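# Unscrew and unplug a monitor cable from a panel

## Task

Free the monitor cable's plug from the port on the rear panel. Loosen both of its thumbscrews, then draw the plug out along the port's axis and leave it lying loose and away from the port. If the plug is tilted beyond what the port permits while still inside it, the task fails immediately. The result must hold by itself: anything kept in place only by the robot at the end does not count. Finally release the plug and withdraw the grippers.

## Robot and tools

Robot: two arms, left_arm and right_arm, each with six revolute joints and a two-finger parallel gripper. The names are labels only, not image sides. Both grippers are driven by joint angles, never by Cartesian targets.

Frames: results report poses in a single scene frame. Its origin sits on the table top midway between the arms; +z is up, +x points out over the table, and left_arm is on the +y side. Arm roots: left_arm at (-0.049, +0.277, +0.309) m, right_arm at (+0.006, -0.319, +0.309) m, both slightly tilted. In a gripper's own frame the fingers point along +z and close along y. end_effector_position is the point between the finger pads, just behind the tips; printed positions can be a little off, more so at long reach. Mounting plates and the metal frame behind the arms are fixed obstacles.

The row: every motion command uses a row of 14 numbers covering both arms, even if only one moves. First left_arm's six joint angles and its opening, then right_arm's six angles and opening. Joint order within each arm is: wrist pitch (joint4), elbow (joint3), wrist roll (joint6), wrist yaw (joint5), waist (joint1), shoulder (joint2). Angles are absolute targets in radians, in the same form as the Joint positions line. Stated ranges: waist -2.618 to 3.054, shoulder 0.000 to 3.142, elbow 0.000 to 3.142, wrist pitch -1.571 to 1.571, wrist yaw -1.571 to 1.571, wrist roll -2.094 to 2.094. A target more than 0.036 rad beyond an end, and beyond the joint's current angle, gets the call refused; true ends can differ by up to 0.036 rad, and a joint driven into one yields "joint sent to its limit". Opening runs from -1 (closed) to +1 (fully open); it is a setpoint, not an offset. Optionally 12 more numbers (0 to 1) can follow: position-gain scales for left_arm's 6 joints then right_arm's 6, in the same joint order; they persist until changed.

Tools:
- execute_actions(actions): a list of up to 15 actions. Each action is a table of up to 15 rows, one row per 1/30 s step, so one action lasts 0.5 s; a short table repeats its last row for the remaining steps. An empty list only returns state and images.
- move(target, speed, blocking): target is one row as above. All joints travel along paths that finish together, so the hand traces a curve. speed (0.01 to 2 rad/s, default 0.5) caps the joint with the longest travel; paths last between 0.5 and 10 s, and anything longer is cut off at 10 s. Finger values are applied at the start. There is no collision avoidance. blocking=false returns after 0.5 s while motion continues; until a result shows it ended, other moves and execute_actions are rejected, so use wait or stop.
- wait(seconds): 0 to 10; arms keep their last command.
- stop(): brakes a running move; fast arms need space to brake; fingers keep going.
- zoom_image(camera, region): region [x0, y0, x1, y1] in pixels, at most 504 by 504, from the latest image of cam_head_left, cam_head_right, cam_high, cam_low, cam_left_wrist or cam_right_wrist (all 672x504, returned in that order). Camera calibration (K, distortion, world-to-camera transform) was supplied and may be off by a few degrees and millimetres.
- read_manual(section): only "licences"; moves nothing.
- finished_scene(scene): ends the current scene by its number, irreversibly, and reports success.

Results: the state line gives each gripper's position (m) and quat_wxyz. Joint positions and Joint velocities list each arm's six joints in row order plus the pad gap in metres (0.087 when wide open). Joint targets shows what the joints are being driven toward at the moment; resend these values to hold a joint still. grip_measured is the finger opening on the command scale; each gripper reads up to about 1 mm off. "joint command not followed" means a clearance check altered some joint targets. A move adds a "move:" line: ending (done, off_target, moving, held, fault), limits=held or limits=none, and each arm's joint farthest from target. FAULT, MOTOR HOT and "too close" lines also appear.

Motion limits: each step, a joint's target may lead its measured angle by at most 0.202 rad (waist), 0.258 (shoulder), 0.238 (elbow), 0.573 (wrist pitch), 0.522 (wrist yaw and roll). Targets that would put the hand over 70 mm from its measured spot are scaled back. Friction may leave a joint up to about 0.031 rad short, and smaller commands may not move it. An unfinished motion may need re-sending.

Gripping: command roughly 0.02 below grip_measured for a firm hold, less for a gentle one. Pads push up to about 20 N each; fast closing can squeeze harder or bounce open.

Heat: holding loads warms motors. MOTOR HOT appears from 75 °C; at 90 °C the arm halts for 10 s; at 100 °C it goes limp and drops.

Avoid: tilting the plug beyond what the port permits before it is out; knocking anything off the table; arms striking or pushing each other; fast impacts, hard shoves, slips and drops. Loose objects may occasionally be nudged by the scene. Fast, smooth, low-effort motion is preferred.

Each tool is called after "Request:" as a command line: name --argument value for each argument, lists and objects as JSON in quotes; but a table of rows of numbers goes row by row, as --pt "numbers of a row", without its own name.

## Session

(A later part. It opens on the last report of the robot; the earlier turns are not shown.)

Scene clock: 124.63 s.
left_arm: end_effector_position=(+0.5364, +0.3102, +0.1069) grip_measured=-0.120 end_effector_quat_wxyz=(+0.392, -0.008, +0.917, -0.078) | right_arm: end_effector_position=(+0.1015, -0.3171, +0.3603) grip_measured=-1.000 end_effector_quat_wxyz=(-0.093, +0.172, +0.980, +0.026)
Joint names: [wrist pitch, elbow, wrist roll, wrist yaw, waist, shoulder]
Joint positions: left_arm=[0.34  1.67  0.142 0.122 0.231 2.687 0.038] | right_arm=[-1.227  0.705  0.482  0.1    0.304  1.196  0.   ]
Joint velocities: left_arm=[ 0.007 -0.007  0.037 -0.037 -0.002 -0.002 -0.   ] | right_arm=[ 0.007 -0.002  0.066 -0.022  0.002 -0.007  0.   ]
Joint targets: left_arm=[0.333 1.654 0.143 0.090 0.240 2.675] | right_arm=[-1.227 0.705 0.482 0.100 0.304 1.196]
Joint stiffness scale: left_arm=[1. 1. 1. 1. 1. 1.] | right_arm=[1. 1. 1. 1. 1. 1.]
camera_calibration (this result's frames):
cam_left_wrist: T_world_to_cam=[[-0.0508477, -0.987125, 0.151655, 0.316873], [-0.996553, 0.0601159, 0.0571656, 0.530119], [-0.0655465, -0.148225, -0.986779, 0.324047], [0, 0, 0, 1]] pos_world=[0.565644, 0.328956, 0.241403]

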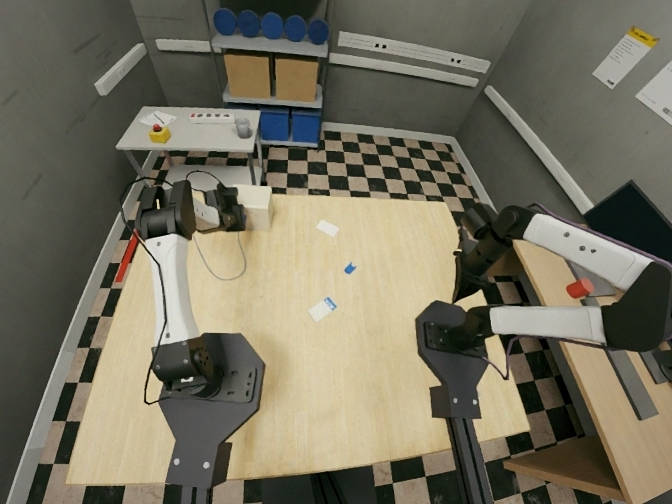

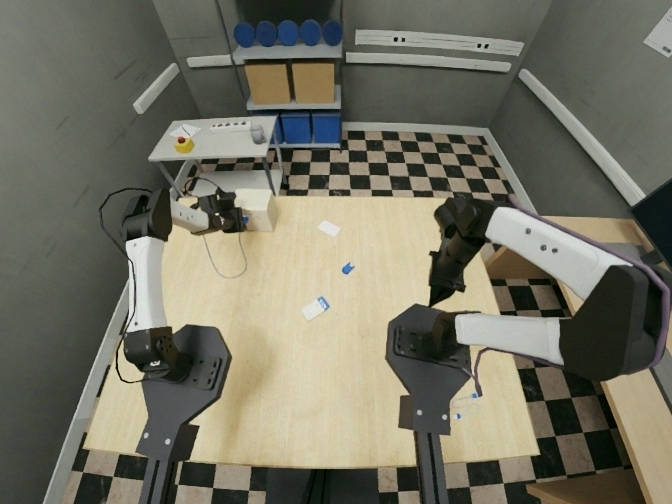

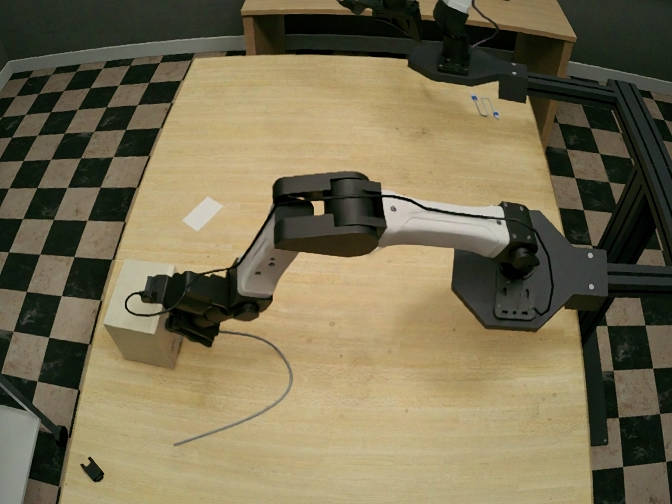

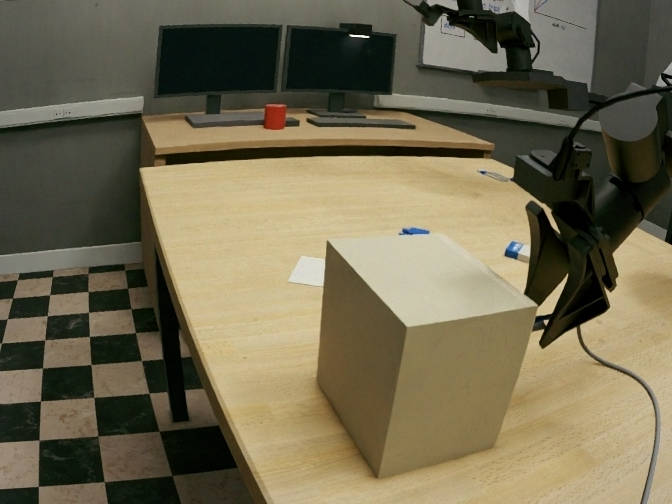

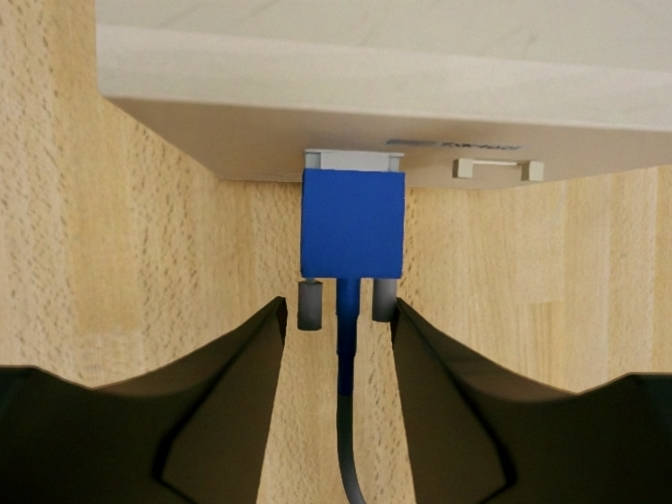

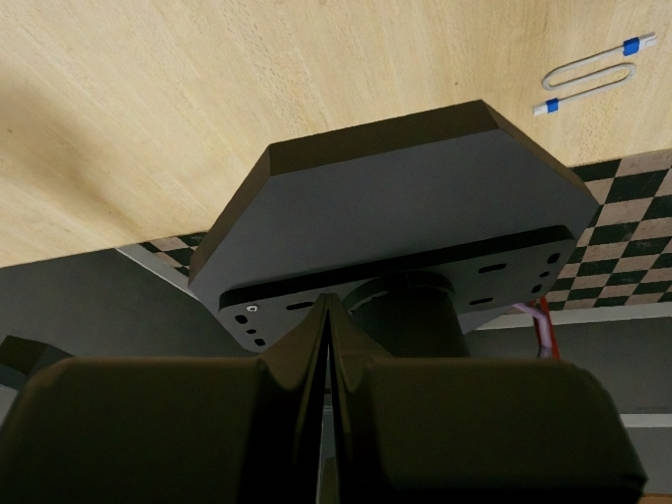

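Request:
move --target '[0.34,1.66,0.143,0.16,0.231,2.68,0.0,-1.227,0.705,0.482,0.1,0.304,1.196,-1]' --speed 0.1

Request:
move --target '[0.32,1.58,0.143,0.16,0.231,2.55,0.0,-1.227,0.705,0.482,0.1,0.304,1.196,-1]' --speed 0.3

Request:
move --target '[0.66,1.615,0.62,-0.55,-0.05,2.75,-0.7,-1.227,0.705,0.482,0.1,0.304,1.196,-1]' --speed 0.7

Scene clock: 127.80 s.
left_arm: end_effector_position=(+0.5367, +0.3054, +0.1080) grip_measured=+0.000 end_effector_quat_wxyz=(+0.394, -0.003, +0.915, -0.091) | right_arm: end_effector_position=(+0.1015, -0.3171, +0.3603) grip_measured=-1.000 end_effector_quat_wxyz=(-0.093, +0.172, +0.980, +0.026)
Joint names: [wrist pitch, elbow, wrist roll, wrist yaw, waist, shoulder]
Joint positions: left_arm=[0.34  1.67  0.142 0.149 0.231 2.687 0.044] | right_arm=[-1.227  0.705  0.482  0.1    0.304  1.196  0.   ]
Joint velocities: left_arm=[-0.095  0.007 -0.037  0.022 -0.007 -0.007 -0.   ] | right_arm=[ 0.051 -0.002 -0.037  0.037  0.012 -0.007  0.   ]
Joint targets: left_arm=[0.340 1.660 0.143 0.160 0.231 2.680] | right_arm=[-1.227 0.705 0.482 0.100 0.304 1.196]
Joint stiffness scale: left_arm=[1. 1. 1. 1. 1. 1.] | right_arm=[1. 1. 1. 1. 1. 1.]
move: done; limits=none; left_arm: farthest joint: the wrist yaw, 0.011 radians from its target (0.038 radians at the start); right_arm: farthest joint: the waist, 0.000 radians from its target (0.000 radians at the start)
camera_calibration (this result's frames):
cam_left_wrist: T_world_to_cam=[[-0.0707102, -0.982856, 0.170279, 0.319378], [-0.995527, 0.0802585, 0.0498517, 0.524748], [-0.0626633, -0.165993, -0.984134, 0.328097], [0, 0, 0, 1]] pos_world=[0.565543, 0.326248, 0.242349]

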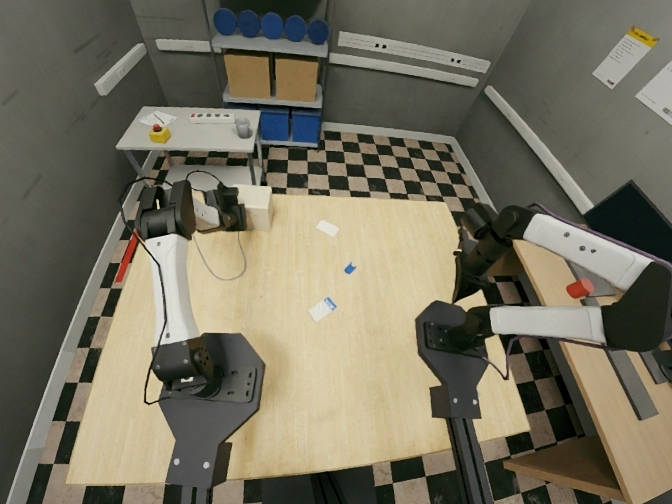

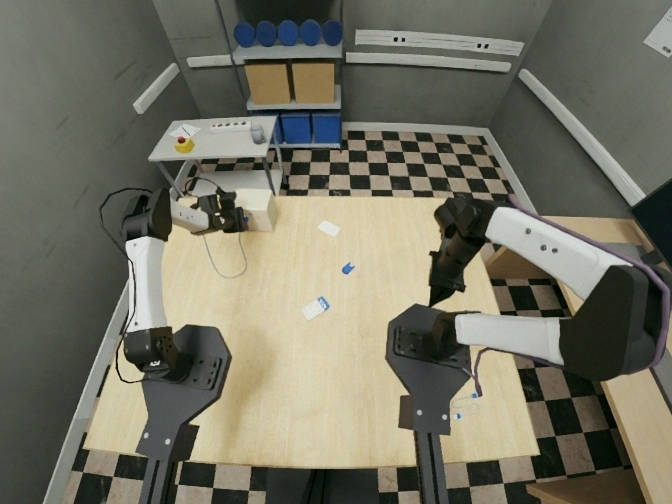

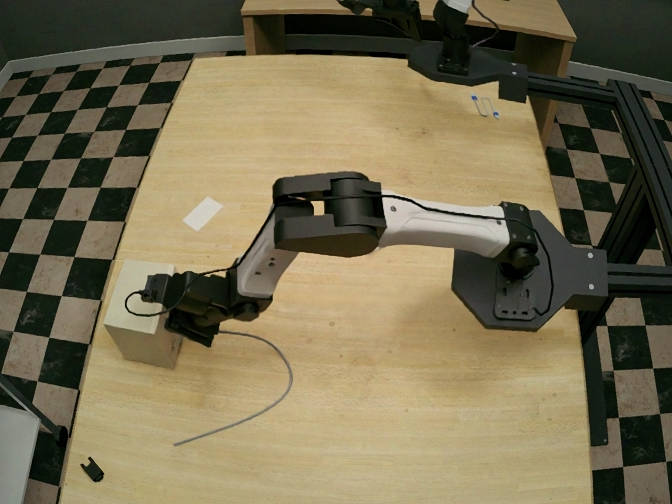

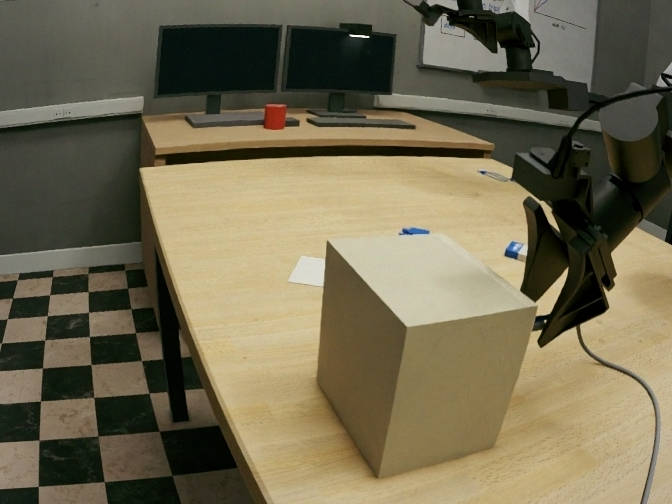

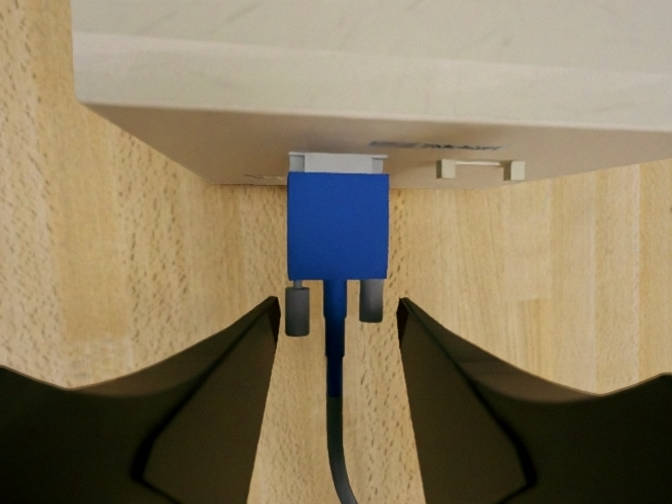

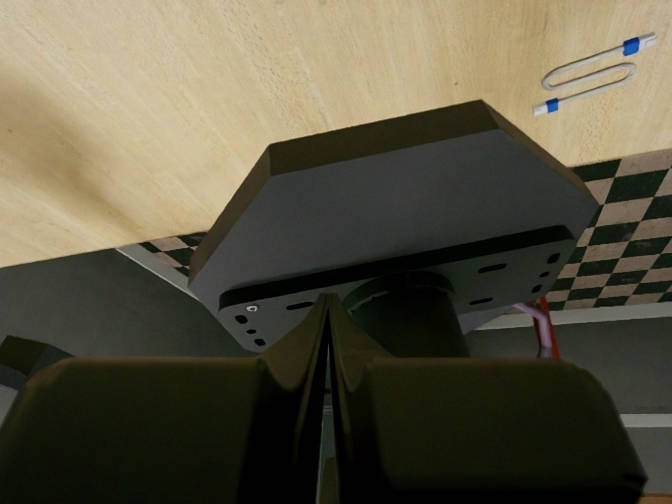

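Scene clock: 128.80 s.
left_arm: end_effector_position=(+0.5462, +0.3155, +0.1601) grip_measured=+0.000 end_effector_quat_wxyz=(+0.422, -0.003, +0.903, -0.085) | right_arm: end_effector_position=(+0.1015, -0.3171, +0.3603) grip_measured=-1.000 end_effector_quat_wxyz=(-0.093, +0.172, +0.980, +0.026)
Joint names: [wrist pitch, elbow, wrist roll, wrist yaw, waist, shoulder]
Joint positions: left_arm=[0.338 1.599 0.142 0.15  0.231 2.552 0.044] | right_arm=[-1.227  0.705  0.482  0.1    0.304  1.196  0.   ]
Joint velocities: left_arm=[-0.066 -0.012  0.095 -0.007 -0.022  0.012 -0.   ] | right_arm=[ 0.037  0.007 -0.007 -0.007 -0.007 -0.007  0.   ]
Joint targets: left_arm=[0.320 1.580 0.143 0.160 0.231 2.550] | right_arm=[-1.227 0.705 0.482 0.100 0.304 1.196]
Joint stiffness scale: left_arm=[1. 1. 1. 1. 1. 1.] | right_arm=[1. 1. 1. 1. 1. 1.]
move: done; limits=none; left_arm: farthest joint: the elbow, 0.019 radians from its target (0.090 radians at the start); right_arm: farthest joint: the waist, 0.000 radians from its target (0.000 radians at the start)
camera_calibration (this result's frames):
cam_left_wrist: T_world_to_cam=[[-0.0708557, -0.984938, 0.157723, 0.323849], [-0.997486, 0.0701372, -0.0101239, 0.54472], [-0.00109076, -0.158043, -0.987432, 0.345939], [0, 0, 0, 1]] pos_world=[0.566675, 0.335439, 0.296027]

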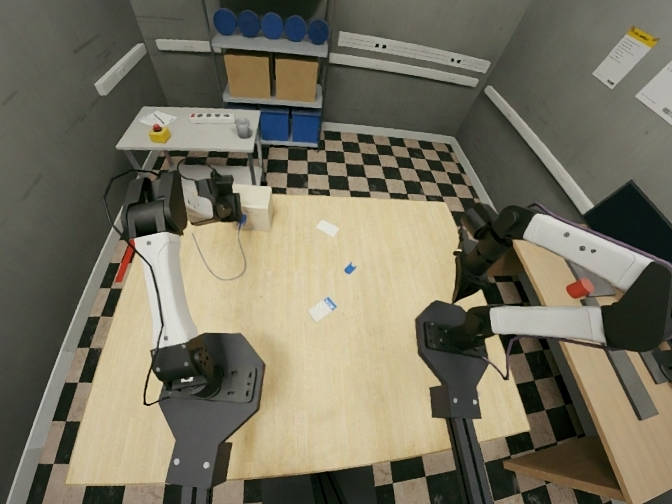

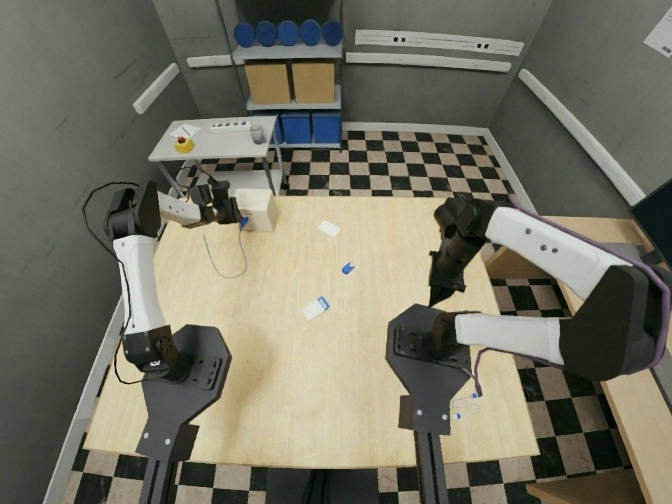

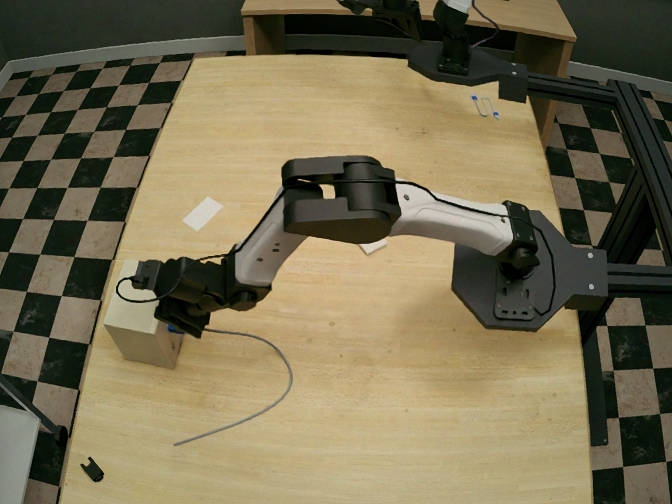

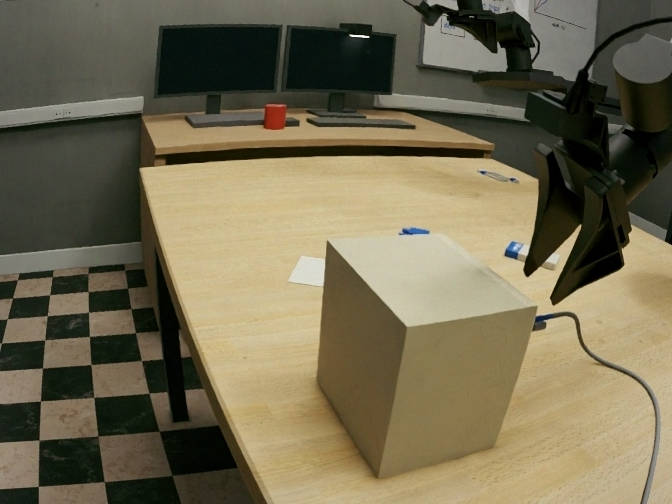

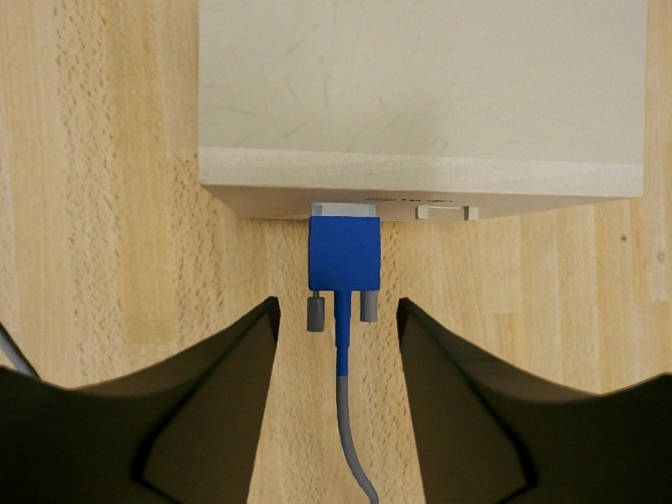

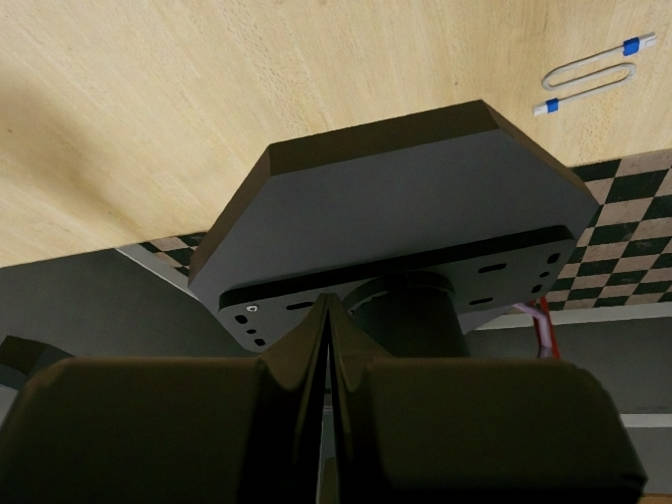

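Scene clock: 130.67 s.
left_arm: end_effector_position=(+0.5397, +0.2722, +0.1419) grip_measured=-0.700 end_effector_quat_wxyz=(+0.409, +0.156, +0.863, +0.252) | right_arm: end_effector_position=(+0.1015, -0.3171, +0.3603) grip_measured=-1.000 end_effector_quat_wxyz=(-0.093, +0.172, +0.980, +0.026)
Joint names: [wrist pitch, elbow, wrist roll, wrist yaw, waist, shoulder]
Joint positions: left_arm=[ 0.654  1.599  0.613 -0.538 -0.051  2.735  0.013] | right_arm=[-1.227  0.705  0.482  0.1    0.304  1.196  0.   ]
Joint velocities: left_arm=[-0.037 -0.002 -0.007 -0.095 -0.017  0.012 -0.   ] | right_arm=[ 0.051  0.002  0.051 -0.022  0.002 -0.002  0.   ]
Joint targets: left_arm=[0.660 1.615 0.620 -0.550 -0.050 2.750] | right_arm=[-1.227 0.705 0.482 0.100 0.304 1.196]
Joint stiffness scale: left_arm=[1. 1. 1. 1. 1. 1.] | right_arm=[1. 1. 1. 1. 1. 1.]
move: done; limits=none; left_arm: farthest joint: the elbow, 0.016 radians from its target (0.016 radians at the start); right_arm: farthest joint: the waist, 0.000 radians from its target (0.000 radians at the start)
camera_calibration (this result's frames):
cam_left_wrist: T_world_to_cam=[[-0.0672136, -0.825863, -0.55985, 0.34014], [-0.997195, 0.0741193, 0.0103826, 0.536906], [0.0329211, 0.558977, -0.828529, 0.0850332], [0, 0, 0, 1]] pos_world=[0.555463, 0.193582, 0.255305]

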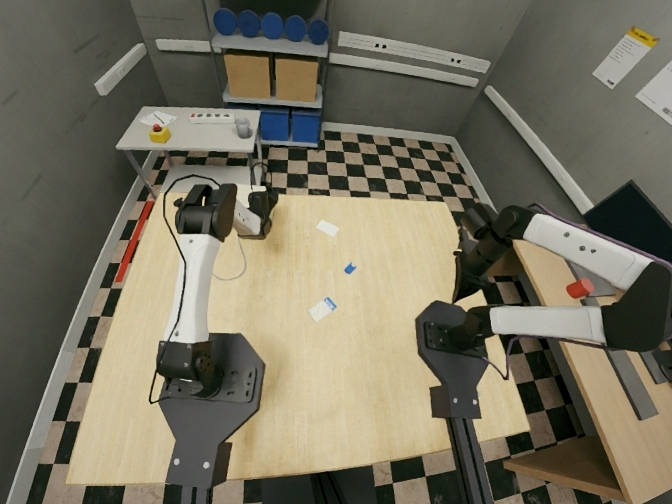

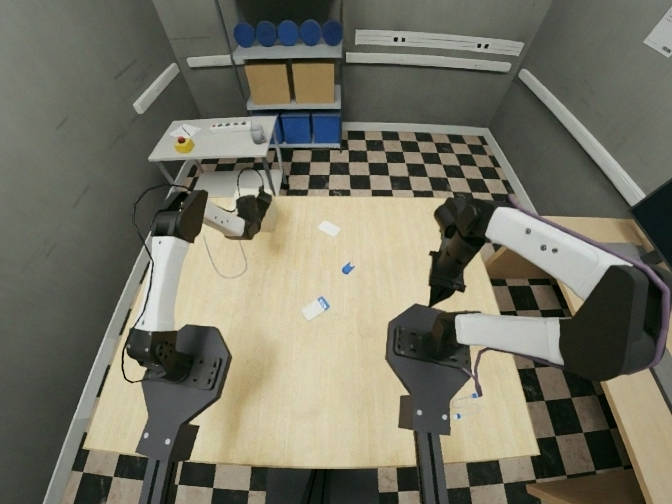

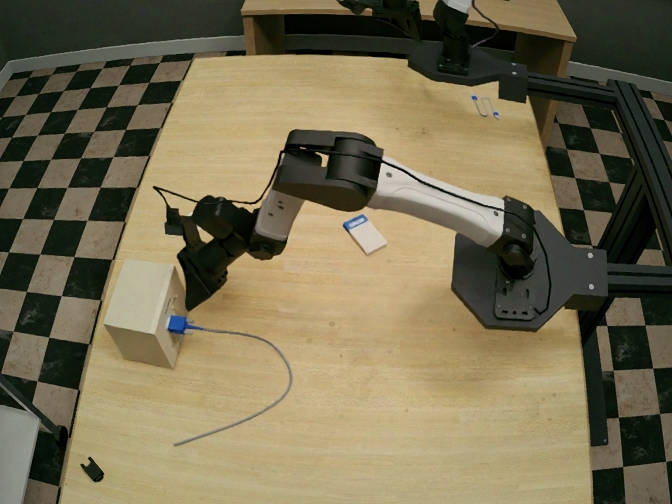

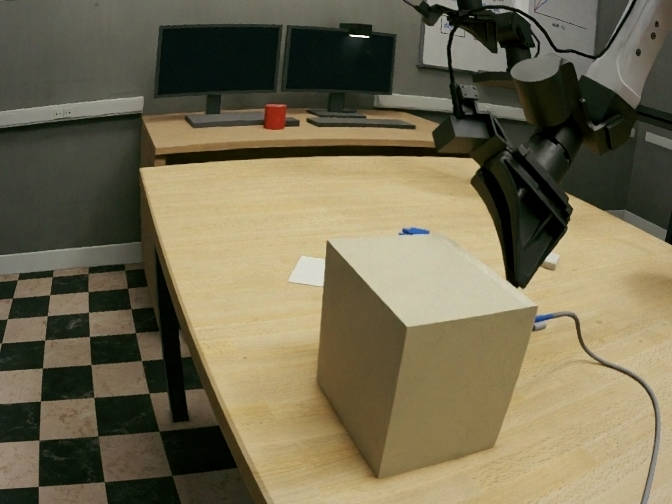

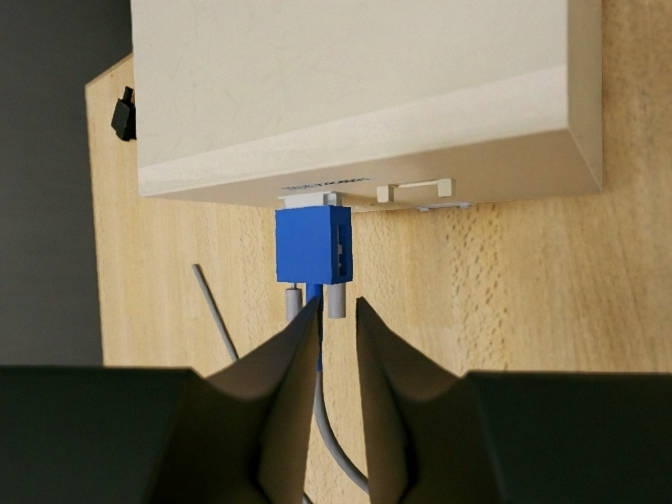

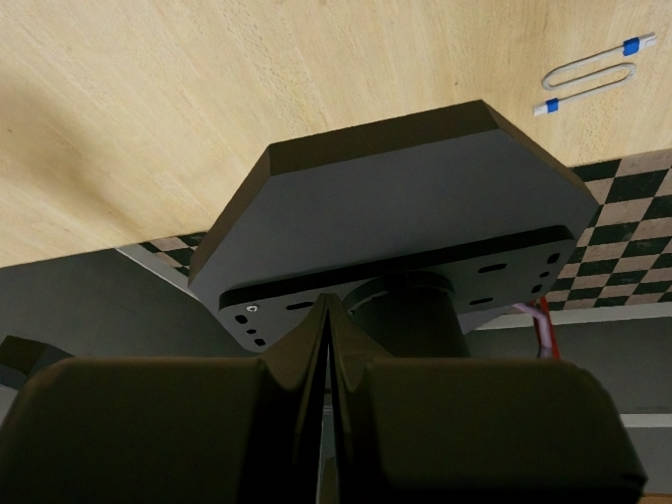

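Request:
move --target '[0.68,1.649,0.64,-0.50,-0.01,2.808,-0.72,-1.227,0.705,0.482,0.1,0.304,1.196,-1]' --speed 0.12

Request:
zoom_image --camera "cam_left_wrist" --region '[250, 240, 430, 375]'

Scene clock: 132.57 s.
left_arm: end_effector_position=(+0.5404, +0.2855, +0.1218) grip_measured=-0.720 end_effector_quat_wxyz=(+0.404, +0.158, +0.865, +0.253) | right_arm: end_effector_position=(+0.1015, -0.3171, +0.3603) grip_measured=-1.000 end_effector_quat_wxyz=(-0.093, +0.172, +0.980, +0.026)
Joint names: [wrist pitch, elbow, wrist roll, wrist yaw, waist, shoulder]
Joint positions: left_arm=[ 0.674  1.634  0.633 -0.512 -0.018  2.79   0.012] | right_arm=[-1.227  0.705  0.482  0.1    0.304  1.196  0.   ]
Joint velocities: left_arm=[ 0.037 -0.002  0.007 -0.051 -0.046  0.002  0.   ] | right_arm=[-0.037  0.012  0.051  0.037  0.007 -0.012  0.   ]
Joint targets: left_arm=[0.680 1.649 0.640 -0.500 -0.010 2.808] | right_arm=[-1.227 0.705 0.482 0.100 0.304 1.196]
Joint stiffness scale: left_arm=[1. 1. 1. 1. 1. 1.] | right_arm=[1. 1. 1. 1. 1. 1.]
move: done; limits=none; left_arm: farthest joint: the shoulder, 0.018 radians from its target (0.073 radians at the start); right_arm: farthest joint: the waist, 0.000 radians from its target (0.000 radians at the start)
camera_calibration (this result's frames):
cam_left_wrist: T_world_to_cam=[[-0.0727348, -0.823047, -0.563297, 0.342542], [-0.997034, 0.0742465, 0.0202572, 0.535526], [0.0251502, 0.5631, -0.826006, 0.0636342], [0, 0, 0, 1]] pos_world=[0.557252, 0.206334, 0.234667]

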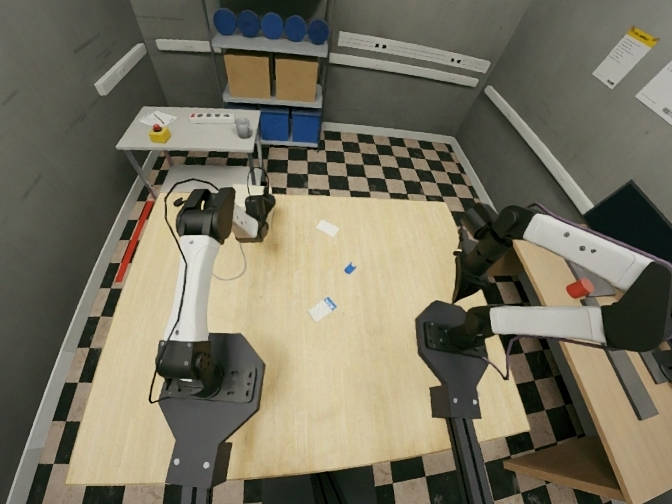

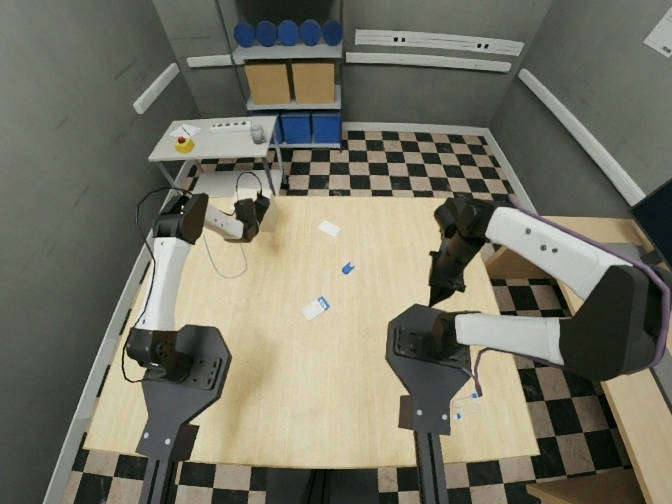

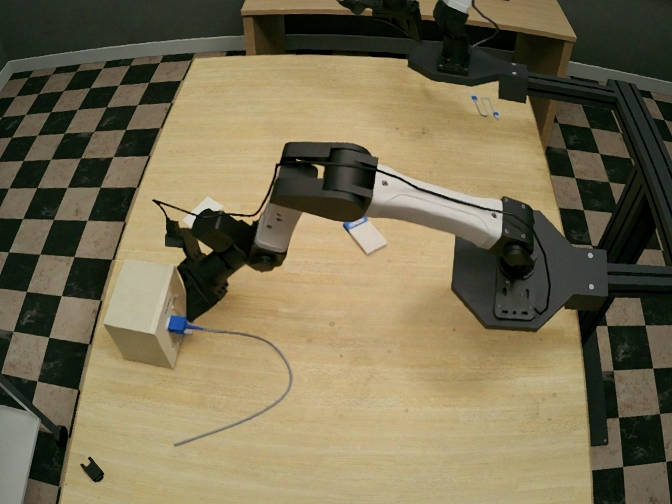

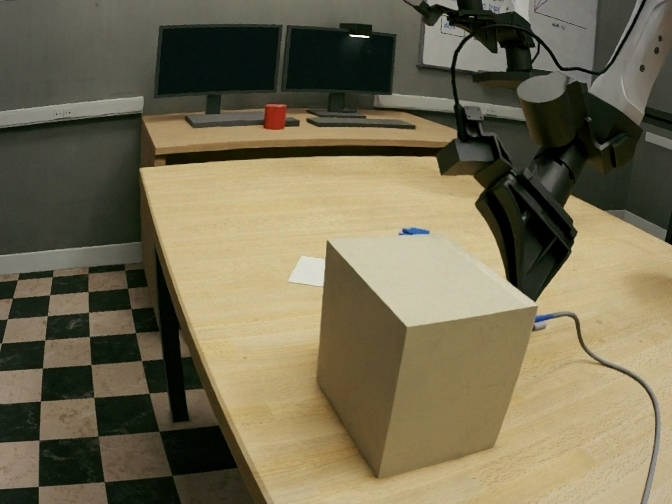

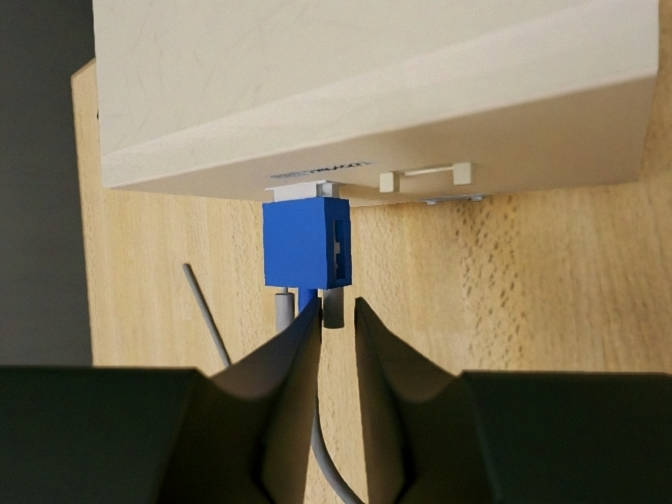

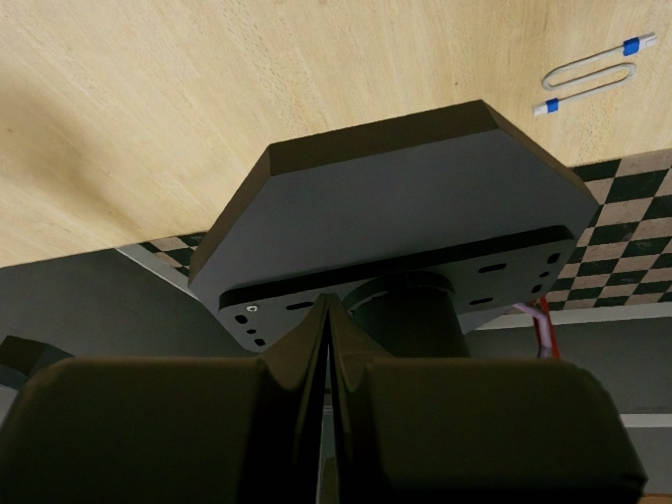

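Region (250, 240, 430, 375) of cam_left_wrist's 672x504 image, scaled by 2.800, with more detail than that image has; it fills the top 378 rows of this view, and the rest is white.

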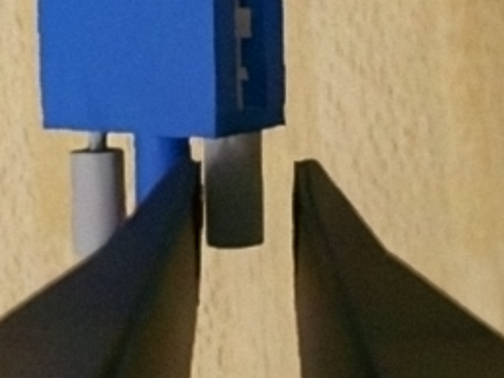

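Request:
execute_actions --actions '[[[0.683,1.654,0.643,-0.5,-0.002,2.815,-0.72,-1.227,0.705,0.482,0.1,0.304,1.196,-1]],[[0.686,1.66,0.645,-0.497,0.004,2.824,-0.72,-1.227,0.705,0.482,0.1,0.304,1.196,-1]],[[0.686,1.66,0.645,-0.51,0.004,2.824,-0.8,-1.227,0.705,0.482,0.1,0.304,1.196,-1]],[[0.686,1.66,0.645,-0.51,0.004,2.824,-0.885,-1.227,0.705,0.482,0.1,0.304,1.196,-1]]]'

Scene clock: 134.97 s.
left_arm: end_effector_position=(+0.5420, +0.2899, +0.1185) grip_measured=-0.844 end_effector_quat_wxyz=(+0.406, +0.156, +0.864, +0.255) | right_arm: end_effector_position=(+0.1015, -0.3171, +0.3603) grip_measured=-1.000 end_effector_quat_wxyz=(-0.093, +0.172, +0.980, +0.026)
Joint names: [wrist pitch, elbow, wrist roll, wrist yaw, waist, shoulder]
Joint positions: left_arm=[ 0.686  1.645  0.639 -0.506 -0.008  2.803  0.007] | right_arm=[-1.227  0.705  0.482  0.1    0.304  1.196  0.   ]
Joint velocities: left_arm=[-0.037 -0.002  0.007 -0.007 -0.002  0.002 -0.001] | right_arm=[ 0.007 -0.022 -0.051 -0.022 -0.012  0.022  0.   ]
Joint targets: left_arm=[0.686 1.660 0.645 -0.510 0.004 2.824] | right_arm=[-1.227 0.705 0.482 0.100 0.304 1.196]
Joint stiffness scale: left_arm=[1. 1. 1. 1. 1. 1.] | right_arm=[1. 1. 1. 1. 1. 1.]
camera_calibration (this result's frames):
cam_left_wrist: T_world_to_cam=[[-0.0672142, -0.8223, -0.565071, 0.341416], [-0.997343, 0.0713248, 0.0148392, 0.538497], [0.0281013, 0.564567, -0.824909, 0.056249], [0, 0, 0, 1]] pos_world=[0.558433, 0.210582, 0.231334]

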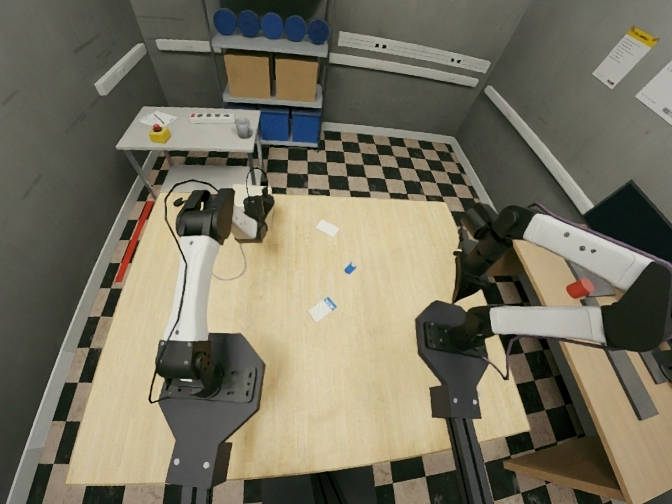

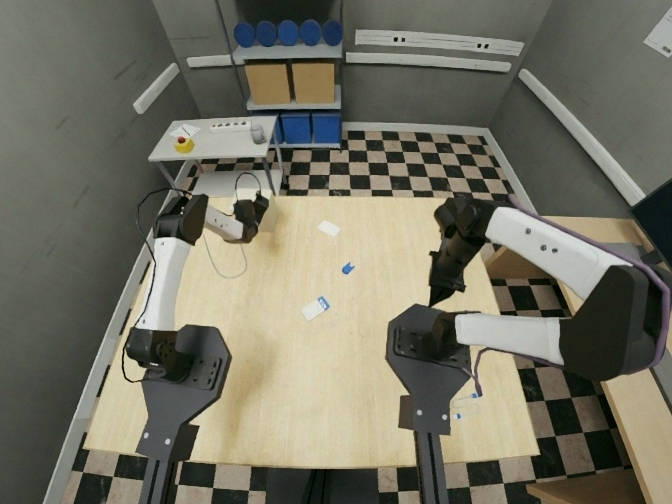

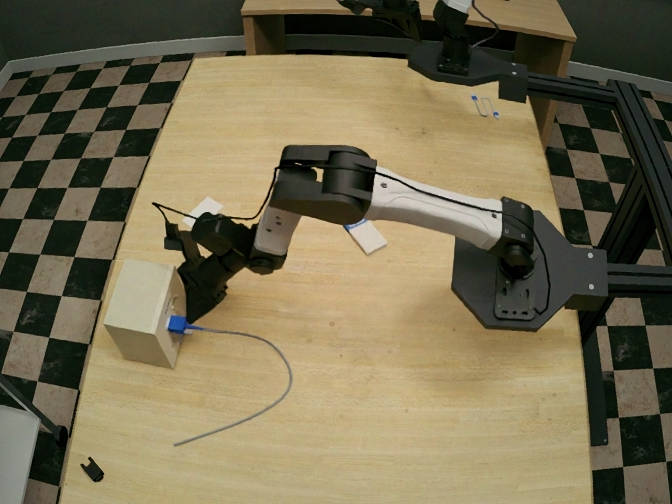

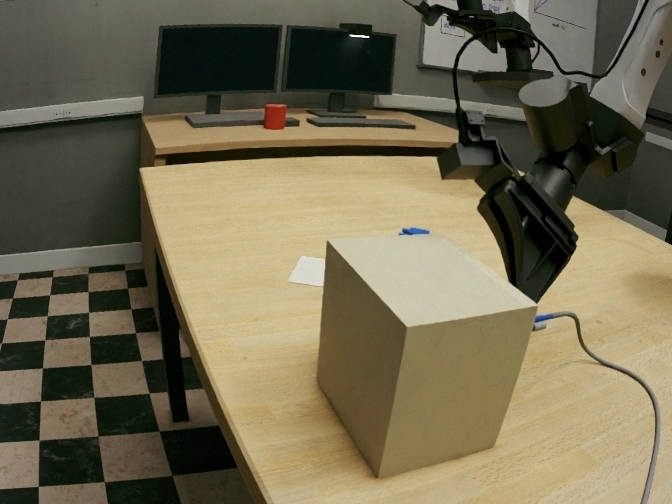

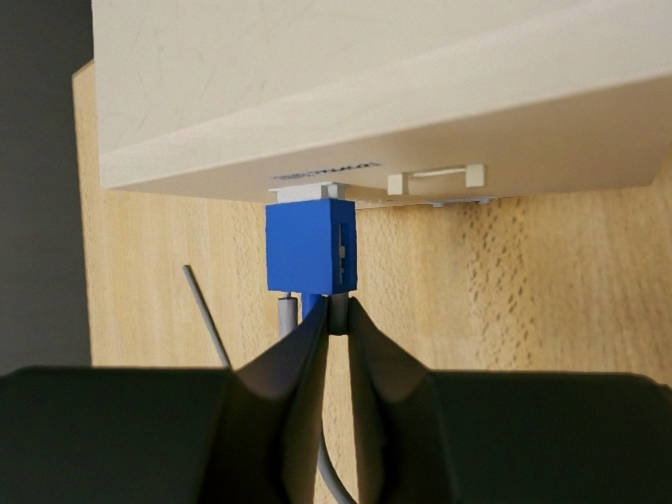

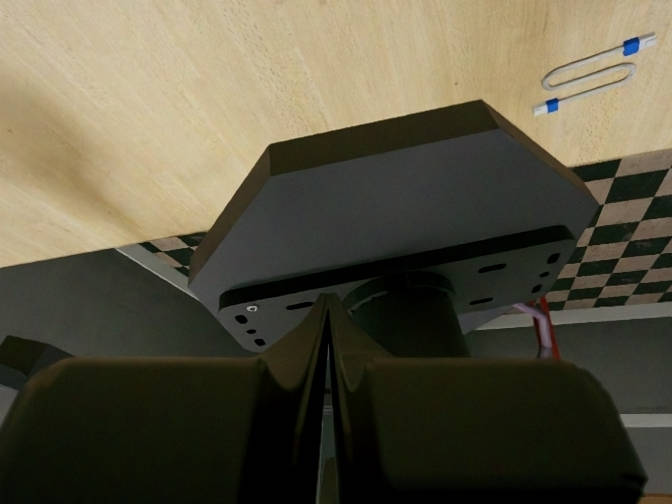

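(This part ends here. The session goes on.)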